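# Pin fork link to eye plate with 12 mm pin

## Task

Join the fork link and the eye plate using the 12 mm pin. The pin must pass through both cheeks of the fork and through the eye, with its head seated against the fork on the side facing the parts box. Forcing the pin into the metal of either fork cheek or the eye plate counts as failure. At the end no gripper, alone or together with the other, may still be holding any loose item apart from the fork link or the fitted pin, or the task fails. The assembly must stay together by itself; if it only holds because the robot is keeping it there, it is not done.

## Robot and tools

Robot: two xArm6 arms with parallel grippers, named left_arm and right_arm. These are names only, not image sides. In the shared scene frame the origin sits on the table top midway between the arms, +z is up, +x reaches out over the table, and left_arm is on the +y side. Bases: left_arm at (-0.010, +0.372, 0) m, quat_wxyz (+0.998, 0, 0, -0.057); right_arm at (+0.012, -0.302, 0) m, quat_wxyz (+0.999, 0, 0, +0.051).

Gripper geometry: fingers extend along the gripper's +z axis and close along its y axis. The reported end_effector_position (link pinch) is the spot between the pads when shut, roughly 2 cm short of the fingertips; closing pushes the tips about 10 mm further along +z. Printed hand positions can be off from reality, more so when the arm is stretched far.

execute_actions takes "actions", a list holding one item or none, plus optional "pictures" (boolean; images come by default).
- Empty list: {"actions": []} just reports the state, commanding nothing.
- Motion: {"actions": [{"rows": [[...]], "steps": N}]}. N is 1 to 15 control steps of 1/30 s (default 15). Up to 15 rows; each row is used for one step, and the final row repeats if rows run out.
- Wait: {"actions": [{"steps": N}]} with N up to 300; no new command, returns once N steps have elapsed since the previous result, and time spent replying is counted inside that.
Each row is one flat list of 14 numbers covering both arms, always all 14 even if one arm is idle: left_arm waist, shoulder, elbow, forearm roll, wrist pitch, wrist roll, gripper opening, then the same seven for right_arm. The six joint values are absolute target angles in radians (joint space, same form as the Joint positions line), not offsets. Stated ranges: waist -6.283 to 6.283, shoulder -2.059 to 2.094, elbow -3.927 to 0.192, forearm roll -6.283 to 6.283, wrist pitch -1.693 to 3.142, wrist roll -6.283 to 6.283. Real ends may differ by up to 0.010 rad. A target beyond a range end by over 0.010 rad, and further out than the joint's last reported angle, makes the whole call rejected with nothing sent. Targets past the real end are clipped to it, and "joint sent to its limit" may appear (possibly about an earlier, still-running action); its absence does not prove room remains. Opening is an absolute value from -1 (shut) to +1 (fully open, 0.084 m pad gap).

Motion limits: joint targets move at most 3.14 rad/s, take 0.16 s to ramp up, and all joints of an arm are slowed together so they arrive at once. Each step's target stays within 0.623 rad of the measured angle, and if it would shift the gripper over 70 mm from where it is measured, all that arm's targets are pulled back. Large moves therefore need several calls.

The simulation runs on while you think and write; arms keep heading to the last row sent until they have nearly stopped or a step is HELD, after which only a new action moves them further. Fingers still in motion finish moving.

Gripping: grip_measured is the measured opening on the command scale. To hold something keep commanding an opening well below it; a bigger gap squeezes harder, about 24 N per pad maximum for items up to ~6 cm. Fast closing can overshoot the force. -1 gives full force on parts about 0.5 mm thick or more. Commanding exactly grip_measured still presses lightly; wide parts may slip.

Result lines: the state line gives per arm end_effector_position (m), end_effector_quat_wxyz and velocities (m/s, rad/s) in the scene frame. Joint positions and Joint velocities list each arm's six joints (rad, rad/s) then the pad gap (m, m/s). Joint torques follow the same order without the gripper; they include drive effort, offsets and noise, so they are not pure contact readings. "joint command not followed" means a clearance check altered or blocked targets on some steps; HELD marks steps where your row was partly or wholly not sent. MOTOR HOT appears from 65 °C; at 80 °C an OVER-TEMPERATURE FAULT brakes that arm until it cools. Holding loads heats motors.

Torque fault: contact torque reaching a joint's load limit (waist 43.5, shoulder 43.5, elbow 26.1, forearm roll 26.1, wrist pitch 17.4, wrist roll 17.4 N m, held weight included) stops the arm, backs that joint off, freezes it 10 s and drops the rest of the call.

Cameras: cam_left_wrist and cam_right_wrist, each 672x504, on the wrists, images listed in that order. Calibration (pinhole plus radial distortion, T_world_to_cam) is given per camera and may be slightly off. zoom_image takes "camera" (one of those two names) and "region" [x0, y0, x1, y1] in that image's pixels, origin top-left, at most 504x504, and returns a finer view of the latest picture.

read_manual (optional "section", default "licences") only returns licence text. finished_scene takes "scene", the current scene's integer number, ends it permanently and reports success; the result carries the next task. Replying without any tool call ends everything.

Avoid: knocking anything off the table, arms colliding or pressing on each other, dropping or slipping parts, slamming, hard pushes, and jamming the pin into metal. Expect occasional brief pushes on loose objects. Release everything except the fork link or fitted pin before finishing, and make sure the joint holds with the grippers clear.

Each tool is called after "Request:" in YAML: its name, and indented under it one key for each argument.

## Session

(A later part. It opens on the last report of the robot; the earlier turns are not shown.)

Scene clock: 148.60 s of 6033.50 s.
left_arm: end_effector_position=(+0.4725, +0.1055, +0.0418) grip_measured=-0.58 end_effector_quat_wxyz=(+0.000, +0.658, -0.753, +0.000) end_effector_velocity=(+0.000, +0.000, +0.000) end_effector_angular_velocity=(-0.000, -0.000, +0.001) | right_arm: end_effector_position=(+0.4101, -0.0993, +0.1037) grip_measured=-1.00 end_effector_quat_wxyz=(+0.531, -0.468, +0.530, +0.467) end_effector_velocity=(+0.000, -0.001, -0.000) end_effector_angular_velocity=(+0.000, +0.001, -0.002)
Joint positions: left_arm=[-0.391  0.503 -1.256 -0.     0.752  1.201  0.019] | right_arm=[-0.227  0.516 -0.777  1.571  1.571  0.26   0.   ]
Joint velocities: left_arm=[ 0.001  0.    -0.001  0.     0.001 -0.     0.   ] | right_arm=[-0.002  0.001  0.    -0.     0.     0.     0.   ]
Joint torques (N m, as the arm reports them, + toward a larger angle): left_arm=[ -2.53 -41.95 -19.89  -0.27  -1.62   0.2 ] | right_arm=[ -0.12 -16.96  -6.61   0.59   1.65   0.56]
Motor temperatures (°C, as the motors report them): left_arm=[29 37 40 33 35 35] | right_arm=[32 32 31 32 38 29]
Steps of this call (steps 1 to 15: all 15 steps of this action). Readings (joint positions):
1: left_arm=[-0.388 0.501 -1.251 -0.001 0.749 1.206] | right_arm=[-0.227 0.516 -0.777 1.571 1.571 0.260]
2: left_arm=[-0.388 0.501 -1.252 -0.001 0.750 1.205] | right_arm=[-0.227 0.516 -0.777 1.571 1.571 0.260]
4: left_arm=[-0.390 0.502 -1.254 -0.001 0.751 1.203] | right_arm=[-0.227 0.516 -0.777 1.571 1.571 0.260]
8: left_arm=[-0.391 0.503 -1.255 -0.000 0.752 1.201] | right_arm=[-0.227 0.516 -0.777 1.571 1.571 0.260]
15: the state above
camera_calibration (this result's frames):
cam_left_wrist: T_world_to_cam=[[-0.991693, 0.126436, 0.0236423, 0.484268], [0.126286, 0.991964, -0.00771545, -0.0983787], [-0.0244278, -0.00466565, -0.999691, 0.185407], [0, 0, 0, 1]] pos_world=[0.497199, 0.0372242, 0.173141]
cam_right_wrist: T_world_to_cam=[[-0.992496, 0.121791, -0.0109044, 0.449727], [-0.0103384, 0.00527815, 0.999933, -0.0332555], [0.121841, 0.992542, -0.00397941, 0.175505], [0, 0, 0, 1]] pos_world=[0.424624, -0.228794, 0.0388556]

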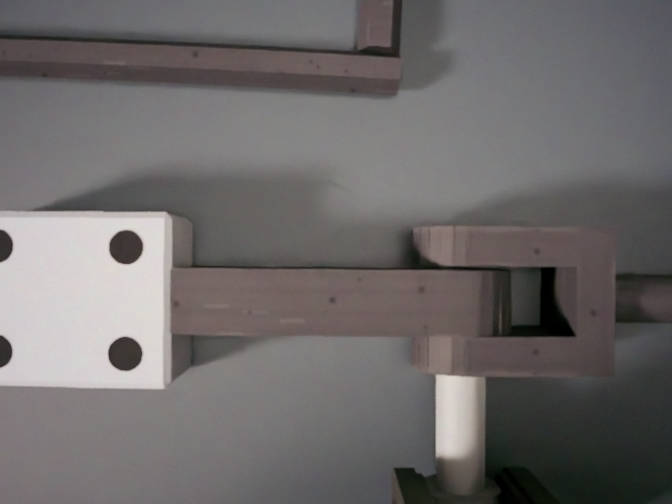

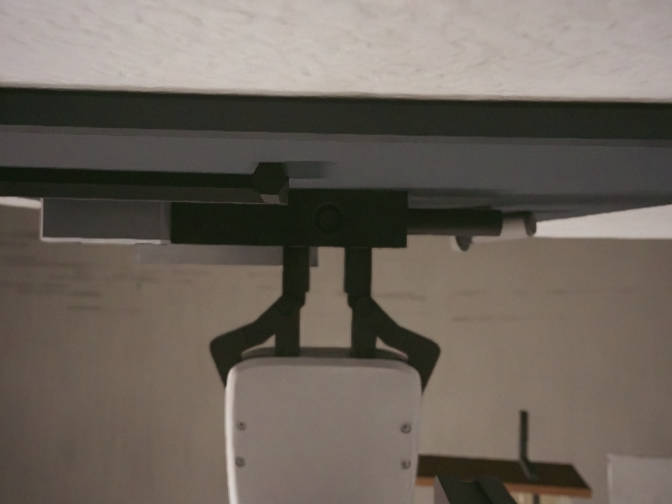

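Request:
execute_actions:
  actions:
    - {"rows":[[-0.4027,0.5121,-1.2672,0,0.7551,1.189,-0.8,-0.227,0.516,-0.7766,1.571,1.571,0.26,-1]],"steps":13}
  pictures: false

Request:
execute_actions:
  actions:
    - {"rows":[[-0.4086,0.5159,-1.2735,0,0.7577,1.1831,-0.8,-0.227,0.516,-0.7766,1.571,1.571,0.26,-1]],"steps":12}
  pictures: false

Request:
execute_actions:
  actions:
    - {"rows":[[-0.4145,0.5197,-1.2799,0,0.7602,1.1772,-0.8,-0.227,0.516,-0.7766,1.571,1.571,0.26,-1]],"steps":12}

Scene clock: 155.43 s of 6033.50 s.
left_arm: end_effector_position=(+0.4717, +0.0991, +0.0411) grip_measured=-0.58 end_effector_quat_wxyz=(-0.000, +0.658, -0.753, +0.000) end_effector_velocity=(-0.001, -0.001, -0.000) end_effector_angular_velocity=(+0.000, +0.001, +0.001) | right_arm: end_effector_position=(+0.4101, -0.0993, +0.1037) grip_measured=-1.00 end_effector_quat_wxyz=(+0.531, -0.468, +0.530, +0.467) end_effector_velocity=(-0.000, +0.000, -0.000) end_effector_angular_velocity=(-0.000, +0.001, +0.001)
Joint positions: left_arm=[-0.402  0.512 -1.267  0.     0.755  1.189  0.019] | right_arm=[-0.227  0.516 -0.777  1.571  1.571  0.26   0.   ]
Joint velocities: left_arm=[-0.002  0.001 -0.001 -0.     0.001 -0.002 -0.   ] | right_arm=[ 0.001  0.001  0.     0.    -0.    -0.     0.   ]
Joint torques (N m, as the arm reports them, + toward a larger angle): left_arm=[ -0.49 -40.53 -18.51   0.21  -1.35   0.17] | right_arm=[ -0.22 -16.93  -6.46   0.7    1.62   0.65]
Motor temperatures (°C, as the motors report them): left_arm=[29 37 40 33 35 35] | right_arm=[32 32 31 32 38 29]
Steps of this call (steps 1 to 15: the robot went on to your last target; steps 16 to 90: nothing new was sent; then 3.40 s passed at rest; steps 91 to 103: all 13 steps of this action). Readings (joint positions):
91: left_arm=[-0.391 0.504 -1.256 0.000 0.752 1.201] | right_arm=[-0.227 0.516 -0.777 1.571 1.571 0.260]
92: left_arm=[-0.392 0.505 -1.258 0.000 0.753 1.198] | right_arm=[-0.227 0.516 -0.777 1.571 1.571 0.260]
94: left_arm=[-0.398 0.509 -1.262 0.000 0.754 1.194] | right_arm=[-0.227 0.516 -0.777 1.571 1.571 0.260]
98: left_arm=[-0.402 0.511 -1.266 0.000 0.755 1.190] | right_arm=[-0.227 0.516 -0.777 1.571 1.571 0.260]
103: the state above

Scene clock: 155.83 s of 6033.50 s.
left_arm: end_effector_position=(+0.4712, +0.0956, +0.0411) grip_measured=-0.58 end_effector_quat_wxyz=(-0.000, +0.658, -0.753, -0.000) end_effector_velocity=(+0.000, -0.001, +0.000) end_effector_angular_velocity=(+0.000, -0.001, -0.000) | right_arm: end_effector_position=(+0.4101, -0.0993, +0.1037) grip_measured=-1.00 end_effector_quat_wxyz=(+0.531, -0.468, +0.530, +0.467) end_effector_velocity=(+0.000, -0.000, -0.000) end_effector_angular_velocity=(+0.001, +0.000, -0.000)
Joint positions: left_arm=[-0.408  0.516 -1.273  0.     0.758  1.183  0.019] | right_arm=[-0.227  0.516 -0.777  1.571  1.571  0.26   0.   ]
Joint velocities: left_arm=[-0.001  0.001 -0.002  0.001  0.001 -0.001  0.   ] | right_arm=[-0.001  0.     0.     0.     0.001 -0.     0.   ]
Joint torques (N m, as the arm reports them, + toward a larger angle): left_arm=[ -1.   -40.89 -18.37   0.23  -1.3    0.36] | right_arm=[ -0.25 -16.88  -6.5    0.68   1.64   0.54]
Motor temperatures (°C, as the motors report them): left_arm=[29 37 40 33 35 35] | right_arm=[32 32 31 32 38 29]
Steps of this call (steps 1 to 12: all 12 steps of this action). Readings (joint positions):
1: left_arm=[-0.402 0.512 -1.267 0.000 0.755 1.189] | right_arm=[-0.227 0.516 -0.777 1.571 1.571 0.260]
2: left_arm=[-0.403 0.513 -1.268 0.000 0.756 1.188] | right_arm=[-0.227 0.516 -0.777 1.571 1.571 0.260]
4: left_arm=[-0.406 0.514 -1.271 0.000 0.757 1.186] | right_arm=[-0.227 0.516 -0.777 1.571 1.571 0.260]
8: left_arm=[-0.408 0.516 -1.273 0.000 0.757 1.184] | right_arm=[-0.227 0.516 -0.777 1.571 1.571 0.260]
12: the state above

Scene clock: 156.23 s of 6033.50 s.
left_arm: end_effector_position=(+0.4706, +0.0915, +0.0412) grip_measured=-0.58 end_effector_quat_wxyz=(+0.000, +0.658, -0.753, +0.000) end_effector_velocity=(-0.001, -0.007, +0.001) end_effector_angular_velocity=(-0.005, -0.004, -0.007) | right_arm: end_effector_position=(+0.4101, -0.0993, +0.1037) grip_measured=-1.00 end_effector_quat_wxyz=(+0.531, -0.468, +0.530, +0.467) end_effector_velocity=(-0.000, +0.000, +0.000) end_effector_angular_velocity=(+0.000, -0.000, +0.001)
Joint positions: left_arm=[-0.415  0.52  -1.28  -0.     0.76   1.177  0.019] | right_arm=[-0.227  0.516 -0.777  1.571  1.571  0.26   0.   ]
Joint velocities: left_arm=[-0.012  0.002 -0.005 -0.003 -0.004 -0.002 -0.   ] | right_arm=[ 0.001 -0.     0.    -0.     0.    -0.     0.   ]
Joint torques (N m, as the arm reports them, + toward a larger angle): left_arm=[  0.24 -41.27 -18.28   0.39  -1.36   0.36] | right_arm=[ -0.2  -16.85  -6.51   0.76   1.66   0.62]
Motor temperatures (°C, as the motors report them): left_arm=[29 37 40 33 35 35] | right_arm=[32 32 31 32 38 29]
Steps of this call (steps 1 to 12: all 12 steps of this action). Readings (joint positions):
1: left_arm=[-0.408 0.516 -1.274 0.000 0.758 1.183] | right_arm=[-0.227 0.516 -0.777 1.571 1.571 0.260]
2: left_arm=[-0.409 0.516 -1.275 0.000 0.758 1.182] | right_arm=[-0.227 0.516 -0.777 1.571 1.571 0.260]
4: left_arm=[-0.412 0.518 -1.277 0.000 0.759 1.180] | right_arm=[-0.227 0.516 -0.777 1.571 1.571 0.260]
8: left_arm=[-0.413 0.519 -1.279 0.001 0.761 1.178] | right_arm=[-0.227 0.516 -0.777 1.571 1.571 0.260]
12: the state above
camera_calibration (this result's frames):
cam_left_wrist: T_world_to_cam=[[-0.991704, 0.126383, 0.0234546, 0.484184], [0.126231, 0.99197, -0.00787206, -0.0842439], [-0.0242612, -0.00484606, -0.999694, 0.184562], [0, 0, 0, 1]] pos_world=[0.495279, 0.023269, 0.172486]
cam_right_wrist: T_world_to_cam=[[-0.992496, 0.121791, -0.0109044, 0.449727], [-0.0103384, 0.00527815, 0.999933, -0.0332555], [0.121841, 0.992542, -0.00397942, 0.175505], [0, 0, 0, 1]] pos_world=[0.424624, -0.228794, 0.0388556]

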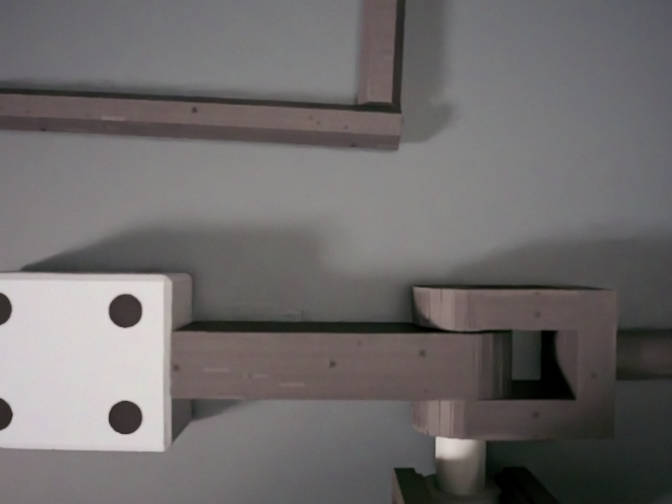

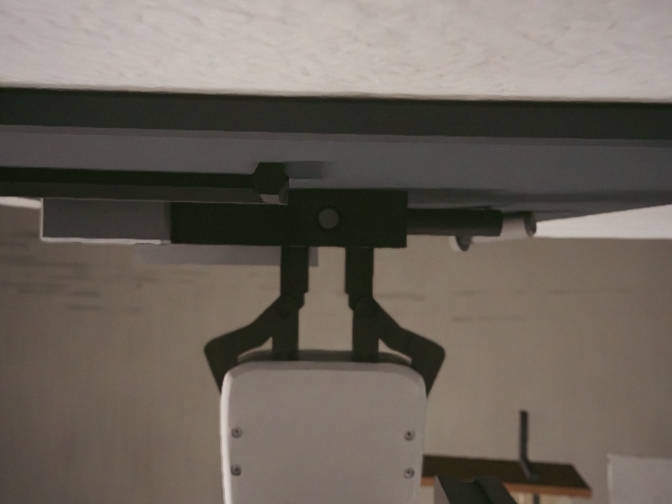

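Request:
execute_actions:
  actions:
    - {"rows":[[-0.4279,0.5283,-1.2944,0,0.7661,1.1638,-0.8,-0.227,0.516,-0.7766,1.571,1.571,0.26,-1]],"steps":13}
  pictures: false

Request:
execute_actions:
  actions:
    - {"rows":[[-0.4279,0.5283,-1.2944,0,0.7661,1.1638,-0.3,-0.227,0.516,-0.7766,1.571,1.571,0.26,-1]],"steps":10}
  pictures: false

Request:
execute_actions:
  actions:
    - {"rows":[[-0.3908,0.505,-1.2554,0,0.7503,1.2009,-0.3,-0.227,0.516,-0.7766,1.571,1.571,0.26,-1]],"steps":13}
  pictures: false

Request:
execute_actions:
  actions:
    - {"rows":[[-0.3908,0.505,-1.2554,0,0.7503,1.2009,-1,-0.227,0.516,-0.7766,1.571,1.571,0.26,-1]],"steps":12}
  pictures: false

Request:
execute_actions:
  actions:
    - {"rows":[[-0.4086,0.5159,-1.2735,0,0.7577,1.1831,-1,-0.227,0.516,-0.7766,1.571,1.571,0.26,-1]],"steps":10}
  pictures: false

Request:
execute_actions:
  actions:
    - {"rows":[[-0.4212,0.524,-1.2871,0,0.7631,1.1705,-1,-0.227,0.516,-0.7766,1.571,1.571,0.26,-1]],"steps":10}
  pictures: false

Request:
execute_actions:
  actions:
    - {"rows":[[-0.4279,0.5283,-1.2944,0,0.7661,1.1638,-1,-0.227,0.516,-0.7766,1.571,1.571,0.26,-1]],"steps":13}
  pictures: false

Request:
execute_actions:
  actions:
    - {"rows":[[-0.4027,0.5121,-1.2672,0,0.7551,1.189,-1,-0.227,0.516,-0.7766,1.571,1.571,0.26,-1]]}

Scene clock: 168.10 s of 6033.50 s.
left_arm: end_effector_position=(+0.4696, +0.0842, +0.0412) grip_measured=-0.58 end_effector_quat_wxyz=(-0.000, +0.658, -0.753, +0.000) end_effector_velocity=(+0.000, -0.001, +0.001) end_effector_angular_velocity=(+0.000, -0.002, -0.001) | right_arm: end_effector_position=(+0.4101, -0.0993, +0.1037) grip_measured=-1.00 end_effector_quat_wxyz=(+0.531, -0.468, +0.530, +0.467) end_effector_velocity=(+0.000, -0.000, -0.000) end_effector_angular_velocity=(-0.000, -0.000, -0.000)
Joint positions: left_arm=[-0.427  0.528 -1.294  0.     0.766  1.164  0.019] | right_arm=[-0.227  0.516 -0.777  1.571  1.571  0.26   0.   ]
Joint velocities: left_arm=[-0.002  0.001 -0.004  0.001  0.001 -0.002 -0.   ] | right_arm=[-0.  0.  0.  0. -0. -0.  0.]
Joint torques (N m, as the arm reports them, + toward a larger angle): left_arm=[ -1.09 -41.23 -18.25   0.29  -1.22   0.31] | right_arm=[ -0.26 -17.13  -6.42   0.63   1.71   0.48]
Motor temperatures (°C, as the motors report them): left_arm=[29 37 40 33 35 35] | right_arm=[32 32 31 32 38 29]
Steps of this call (steps 1 to 15: the robot went on to your last target; steps 16 to 90: nothing new was sent; then 8.43 s passed at rest; steps 91 to 103: all 13 steps of this action). Readings (joint positions):
91: left_arm=[-0.415 0.520 -1.280 0.000 0.760 1.177] | right_arm=[-0.227 0.516 -0.777 1.571 1.571 0.260]
92: left_arm=[-0.416 0.521 -1.282 0.000 0.762 1.175] | right_arm=[-0.227 0.516 -0.777 1.571 1.571 0.260]
94: left_arm=[-0.422 0.525 -1.288 0.000 0.764 1.169] | right_arm=[-0.227 0.516 -0.777 1.571 1.571 0.260]
98: left_arm=[-0.427 0.528 -1.293 0.000 0.765 1.165] | right_arm=[-0.227 0.516 -0.777 1.571 1.571 0.260]
103: the state above

Scene clock: 168.43 s of 6033.50 s.
left_arm: end_effector_position=(+0.4694, +0.0839, +0.0412) grip_measured=-0.32 end_effector_quat_wxyz=(+0.000, +0.658, -0.753, +0.000) end_effector_velocity=(-0.000, +0.000, -0.000) end_effector_angular_velocity=(-0.001, +0.001, +0.001) | right_arm: end_effector_position=(+0.4101, -0.0993, +0.1037) grip_measured=-1.00 end_effector_quat_wxyz=(+0.531, -0.468, +0.530, +0.467) end_effector_velocity=(+0.000, +0.000, +0.001) end_effector_angular_velocity=(+0.000, -0.003, +0.001)
Joint positions: left_arm=[-0.428  0.528 -1.294 -0.     0.766  1.164  0.03 ] | right_arm=[-0.227  0.516 -0.777  1.571  1.571  0.26   0.   ]
Joint velocities: left_arm=[ 0.001  0.     0.001 -0.001  0.     0.001  0.   ] | right_arm=[ 0.001 -0.002  0.    -0.     0.001 -0.     0.   ]
Joint torques (N m, as the arm reports them, + toward a larger angle): left_arm=[ -0.08 -41.21 -18.19   0.2   -1.51   0.34] | right_arm=[ -0.01 -16.87  -6.6    0.53   1.65   0.56]
Motor temperatures (°C, as the motors report them): left_arm=[29 37 40 33 35 35] | right_arm=[32 32 31 32 38 29]
Steps of this call (steps 1 to 10: all 10 steps of this action). Readings (joint positions):
1: left_arm=[-0.428 0.528 -1.294 0.000 0.766 1.164] | right_arm=[-0.227 0.516 -0.777 1.571 1.571 0.260]
2: left_arm=[-0.428 0.528 -1.294 -0.000 0.766 1.164] | right_arm=[-0.227 0.516 -0.777 1.571 1.571 0.260]
4: left_arm=[-0.428 0.528 -1.294 -0.000 0.766 1.164] | right_arm=[-0.227 0.516 -0.777 1.571 1.571 0.260]
8: left_arm=[-0.428 0.528 -1.294 -0.000 0.766 1.164] | right_arm=[-0.227 0.516 -0.777 1.571 1.571 0.260]
10: the state above

Scene clock: 168.87 s of 6033.50 s.
left_arm: end_effector_position=(+0.4726, +0.1054, +0.0410) grip_measured=-0.32 end_effector_quat_wxyz=(-0.000, +0.658, -0.753, +0.000) end_effector_velocity=(-0.000, +0.003, -0.001) end_effector_angular_velocity=(+0.001, +0.001, -0.002) | right_arm: end_effector_position=(+0.4101, -0.0993, +0.1037) grip_measured=-1.00 end_effector_quat_wxyz=(+0.531, -0.468, +0.530, +0.467) end_effector_velocity=(-0.000, +0.000, +0.000) end_effector_angular_velocity=(+0.002, +0.001, +0.001)
Joint positions: left_arm=[-0.392  0.505 -1.256 -0.     0.751  1.2    0.03 ] | right_arm=[-0.227  0.516 -0.777  1.571  1.571  0.26   0.   ]
Joint velocities: left_arm=[ 0.005 -0.003  0.008 -0.    -0.003  0.007 -0.   ] | right_arm=[ 0.     0.001  0.    -0.     0.002 -0.     0.   ]
Joint torques (N m, as the arm reports them, + toward a larger angle): left_arm=[ -0.12 -39.81 -18.28   0.3   -1.22   0.29] | right_arm=[  0.02 -16.83  -6.69   0.66   1.63   0.6 ]
Motor temperatures (°C, as the motors report them): left_arm=[29 37 40 33 35 35] | right_arm=[32 32 31 32 38 29]
Steps of this call (steps 1 to 13: all 13 steps of this action). Readings (joint positions):
1: left_arm=[-0.428 0.528 -1.294 -0.000 0.766 1.164] | right_arm=[-0.227 0.516 -0.777 1.571 1.571 0.260]
2: left_arm=[-0.425 0.526 -1.290 -0.000 0.764 1.169] | right_arm=[-0.227 0.516 -0.777 1.571 1.571 0.260]
4: left_arm=[-0.409 0.516 -1.273 -0.000 0.758 1.184] | right_arm=[-0.227 0.516 -0.777 1.571 1.571 0.260]
8: left_arm=[-0.393 0.507 -1.259 0.000 0.752 1.197] | right_arm=[-0.227 0.516 -0.777 1.571 1.571 0.260]
13: the state above

Scene clock: 169.27 s of 6033.50 s.
left_arm: end_effector_position=(+0.4726, +0.1058, +0.0410) grip_measured=-1.00 end_effector_quat_wxyz=(-0.000, +0.658, -0.753, +0.000) end_effector_velocity=(+0.000, +0.000, +0.000) end_effector_angular_velocity=(+0.000, -0.000, -0.000) | right_arm: end_effector_position=(+0.4101, -0.0993, +0.1037) grip_measured=-1.00 end_effector_quat_wxyz=(+0.531, -0.468, +0.530, +0.467) end_effector_velocity=(+0.000, -0.000, -0.000) end_effector_angular_velocity=(-0.002, +0.000, -0.001)
Joint positions: left_arm=[-0.391  0.505 -1.255 -0.     0.75   1.201  0.   ] | right_arm=[-0.227  0.516 -0.777  1.571  1.571  0.26   0.   ]
Joint velocities: left_arm=[ 0.    -0.001  0.001  0.    -0.     0.     0.   ] | right_arm=[-0.001 -0.     0.     0.    -0.002  0.     0.   ]
Joint torques (N m, as the arm reports them, + toward a larger angle): left_arm=[ -0.36 -40.14 -18.08   0.25  -1.39   0.39] | right_arm=[ -0.18 -16.83  -6.45   0.59   1.73   0.6 ]
Motor temperatures (°C, as the motors report them): left_arm=[29 37 40 33 35 35] | right_arm=[32 32 31 32 38 29]
Steps of this call (steps 1 to 12: all 12 steps of this action). Readings (joint positions):
1: left_arm=[-0.391 0.505 -1.256 -0.000 0.750 1.200] | right_arm=[-0.227 0.516 -0.777 1.571 1.571 0.260]
2: left_arm=[-0.391 0.505 -1.256 -0.000 0.750 1.201] | right_arm=[-0.227 0.516 -0.777 1.571 1.571 0.260]
4: left_arm=[-0.391 0.505 -1.256 -0.000 0.750 1.201] | right_arm=[-0.227 0.516 -0.777 1.571 1.571 0.260]
8: left_arm=[-0.391 0.505 -1.255 -0.000 0.750 1.201] | right_arm=[-0.227 0.516 -0.777 1.571 1.571 0.260]
12: the state above

Scene clock: 169.60 s of 6033.50 s.
left_arm: end_effector_position=(+0.4711, +0.0959, +0.0410) grip_measured=-1.00 end_effector_quat_wxyz=(+0.000, +0.658, -0.753, -0.000) end_effector_velocity=(-0.000, -0.003, -0.000) end_effector_angular_velocity=(+0.001, +0.001, +0.004) | right_arm: end_effector_position=(+0.4101, -0.0993, +0.1037) grip_measured=-1.00 end_effector_quat_wxyz=(+0.531, -0.468, +0.530, +0.467) end_effector_velocity=(-0.000, +0.000, +0.001) end_effector_angular_velocity=(+0.001, -0.001, +0.001)
Joint positions: left_arm=[-0.408  0.515 -1.273 -0.     0.757  1.184  0.   ] | right_arm=[-0.227  0.516 -0.777  1.571  1.571  0.26   0.   ]
Joint velocities: left_arm=[-0.004  0.004 -0.007  0.001  0.004 -0.009  0.   ] | right_arm=[ 0.001 -0.001  0.    -0.     0.001  0.     0.   ]
Joint torques (N m, as the arm reports them, + toward a larger angle): left_arm=[ -0.36 -40.58 -18.07   0.25  -1.32   0.58] | right_arm=[ -0.21 -17.08  -6.43   0.42   1.59   0.6 ]
Motor temperatures (°C, as the motors report them): left_arm=[29 37 40 33 35 35] | right_arm=[32 32 31 32 38 29]
Steps of this call (steps 1 to 10: all 10 steps of this action). Readings (joint positions):
1: left_arm=[-0.391 0.505 -1.256 0.000 0.750 1.200] | right_arm=[-0.227 0.516 -0.777 1.571 1.571 0.260]
2: left_arm=[-0.393 0.507 -1.258 0.000 0.752 1.197] | right_arm=[-0.227 0.516 -0.777 1.571 1.571 0.260]
4: left_arm=[-0.401 0.511 -1.266 -0.000 0.755 1.190] | right_arm=[-0.227 0.516 -0.777 1.571 1.571 0.260]
8: left_arm=[-0.407 0.515 -1.272 -0.000 0.757 1.185] | right_arm=[-0.227 0.516 -0.777 1.571 1.571 0.260]
10: the state above

Scene clock: 169.93 s of 6033.50 s.
left_arm: end_effector_position=(+0.4701, +0.0883, +0.0411) grip_measured=-1.00 end_effector_quat_wxyz=(+0.000, +0.658, -0.753, -0.000) end_effector_velocity=(-0.000, -0.002, +0.000) end_effector_angular_velocity=(-0.000, +0.001, +0.003) | right_arm: end_effector_position=(+0.4101, -0.0993, +0.1037) grip_measured=-1.00 end_effector_quat_wxyz=(+0.531, -0.468, +0.530, +0.467) end_effector_velocity=(+0.000, -0.000, -0.000) end_effector_angular_velocity=(-0.001, +0.000, -0.001)
Joint positions: left_arm=[-0.421  0.524 -1.286  0.     0.763  1.171  0.   ] | right_arm=[-0.227  0.516 -0.777  1.571  1.571  0.26   0.   ]
Joint velocities: left_arm=[-0.004  0.003 -0.006 -0.001  0.003 -0.007  0.   ] | right_arm=[-0.001 -0.     0.    -0.    -0.001  0.     0.   ]
Joint torques (N m, as the arm reports them, + toward a larger angle): left_arm=[ -0.62 -40.54 -18.29   0.34  -1.27   0.33] | right_arm=[ -0.07 -16.94  -6.32   0.6    1.66   0.63]
Motor temperatures (°C, as the motors report them): left_arm=[29 37 40 33 35 35] | right_arm=[32 32 31 32 38 29]
Steps of this call (steps 1 to 10: all 10 steps of this action). Readings (joint positions):
1: left_arm=[-0.408 0.516 -1.273 0.000 0.758 1.183] | right_arm=[-0.227 0.516 -0.777 1.571 1.571 0.260]
2: left_arm=[-0.410 0.517 -1.275 0.000 0.759 1.181] | right_arm=[-0.227 0.516 -0.777 1.571 1.571 0.260]
4: left_arm=[-0.416 0.521 -1.281 0.000 0.761 1.176] | right_arm=[-0.227 0.516 -0.777 1.571 1.571 0.260]
8: left_arm=[-0.420 0.523 -1.286 0.000 0.763 1.172] | right_arm=[-0.227 0.516 -0.777 1.571 1.571 0.260]
10: the state above

Scene clock: 170.37 s of 6033.50 s.
left_arm: end_effector_position=(+0.4696, +0.0848, +0.0411) grip_measured=-1.00 end_effector_quat_wxyz=(-0.000, +0.658, -0.753, -0.000) end_effector_velocity=(+0.000, -0.001, +0.000) end_effector_angular_velocity=(+0.000, -0.001, +0.000) | right_arm: end_effector_position=(+0.4101, -0.0993, +0.1037) grip_measured=-1.00 end_effector_quat_wxyz=(+0.531, -0.468, +0.530, +0.467) end_effector_velocity=(+0.001, -0.001, +0.000) end_effector_angular_velocity=(-0.001, -0.002, -0.001)
Joint positions: left_arm=[-0.427  0.528 -1.294  0.     0.767  1.164  0.   ] | right_arm=[-0.227  0.516 -0.777  1.571  1.571  0.26   0.   ]
Joint velocities: left_arm=[-0.001  0.001 -0.002  0.     0.    -0.002  0.   ] | right_arm=[-0.001 -0.002 -0.     0.    -0.001  0.     0.   ]
Joint torques (N m, as the arm reports them, + toward a larger angle): left_arm=[ -4.3  -40.03 -19.36  -0.77  -2.05   0.36] | right_arm=[ -0.27 -17.    -6.53   0.68   1.76   0.58]
Motor temperatures (°C, as the motors report them): left_arm=[29 37 40 33 35 35] | right_arm=[32 32 31 32 38 29]
Steps of this call (steps 1 to 13: all 13 steps of this action). Readings (joint positions):
1: left_arm=[-0.421 0.524 -1.287 0.000 0.763 1.171] | right_arm=[-0.227 0.516 -0.777 1.571 1.571 0.260]
2: left_arm=[-0.422 0.525 -1.288 0.000 0.764 1.169] | right_arm=[-0.227 0.516 -0.777 1.571 1.571 0.260]
4: left_arm=[-0.425 0.526 -1.291 0.000 0.765 1.167] | right_arm=[-0.227 0.516 -0.777 1.571 1.571 0.260]
8: left_arm=[-0.426 0.528 -1.293 0.000 0.766 1.164] | right_arm=[-0.227 0.516 -0.777 1.571 1.571 0.260]
13: the state above

Scene clock: 170.87 s of 6033.50 s.
left_arm: end_effector_position=(+0.4715, +0.0986, +0.0410) grip_measured=-1.00 end_effector_quat_wxyz=(+0.000, +0.658, -0.753, +0.000) end_effector_velocity=(-0.000, +0.003, -0.001) end_effector_angular_velocity=(+0.002, +0.001, -0.001) | right_arm: end_effector_position=(+0.4101, -0.0993, +0.1037) grip_measured=-1.00 end_effector_quat_wxyz=(+0.531, -0.468, +0.530, +0.467) end_effector_velocity=(-0.000, +0.000, -0.001) end_effector_angular_velocity=(-0.000, +0.001, +0.000)
Joint positions: left_arm=[-0.403  0.512 -1.268 -0.     0.755  1.189  0.   ] | right_arm=[-0.227  0.516 -0.777  1.571  1.571  0.26   0.   ]
Joint velocities: left_arm=[ 0.004 -0.001  0.004  0.002 -0.     0.003  0.   ] | right_arm=[ 0.001  0.002 -0.     0.    -0.001 -0.     0.   ]
Joint torques (N m, as the arm reports them, + toward a larger angle): left_arm=[ -0.16 -40.4  -18.03   0.26  -1.28   0.27] | right_arm=[ -0.15 -16.86  -6.55   0.59   1.64   0.66]
Motor temperatures (°C, as the motors report them): left_arm=[29 37 40 33 35 35] | right_arm=[32 32 31 32 38 29]
Steps of this call (steps 1 to 15: all 15 steps of this action). Readings (joint positions):
1: left_arm=[-0.426 0.528 -1.294 0.000 0.767 1.164] | right_arm=[-0.227 0.516 -0.777 1.571 1.571 0.260]
2: left_arm=[-0.425 0.526 -1.290 -0.000 0.764 1.168] | right_arm=[-0.227 0.516 -0.777 1.571 1.571 0.260]
4: left_arm=[-0.415 0.519 -1.279 -0.000 0.759 1.178] | right_arm=[-0.227 0.516 -0.777 1.571 1.571 0.260]
8: left_arm=[-0.405 0.514 -1.270 -0.000 0.756 1.186] | right_arm=[-0.227 0.516 -0.777 1.571 1.571 0.260]
15: the state above
camera_calibration (this result's frames):
cam_left_wrist: T_world_to_cam=[[-0.991717, 0.126207, 0.023844, 0.484191], [0.126062, 0.991994, -0.0075021, -0.0913175], [-0.0246, -0.00443414, -0.999688, 0.184581], [0, 0, 0, 1]] pos_world=[0.496233, 0.0302966, 0.172293]
cam_right_wrist: T_world_to_cam=[[-0.992496, 0.121791, -0.0109044, 0.449727], [-0.0103384, 0.00527816, 0.999933, -0.0332555], [0.121841, 0.992542, -0.00397943, 0.175505], [0, 0, 0, 1]] pos_world=[0.424624, -0.228794, 0.0388556]

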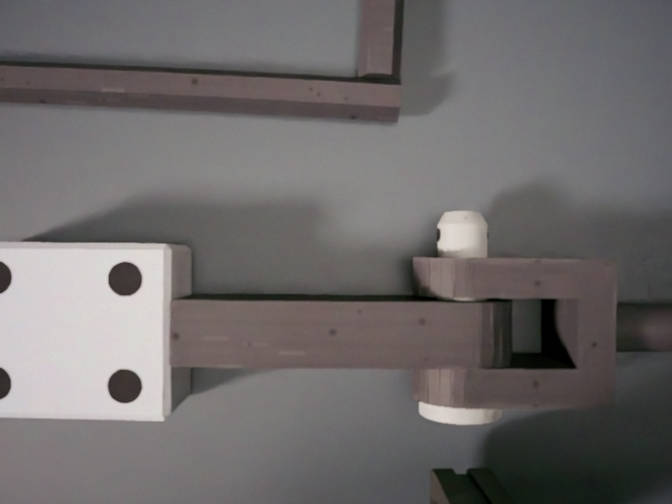

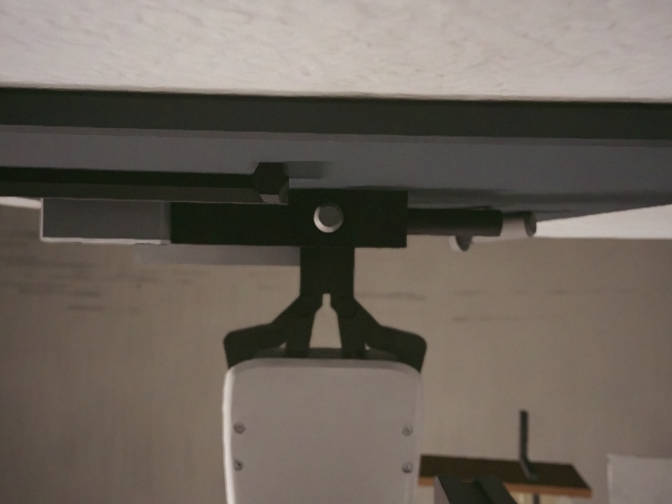

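Request:
finished_scene:
  scene: 2

The scene is finished: the task was done.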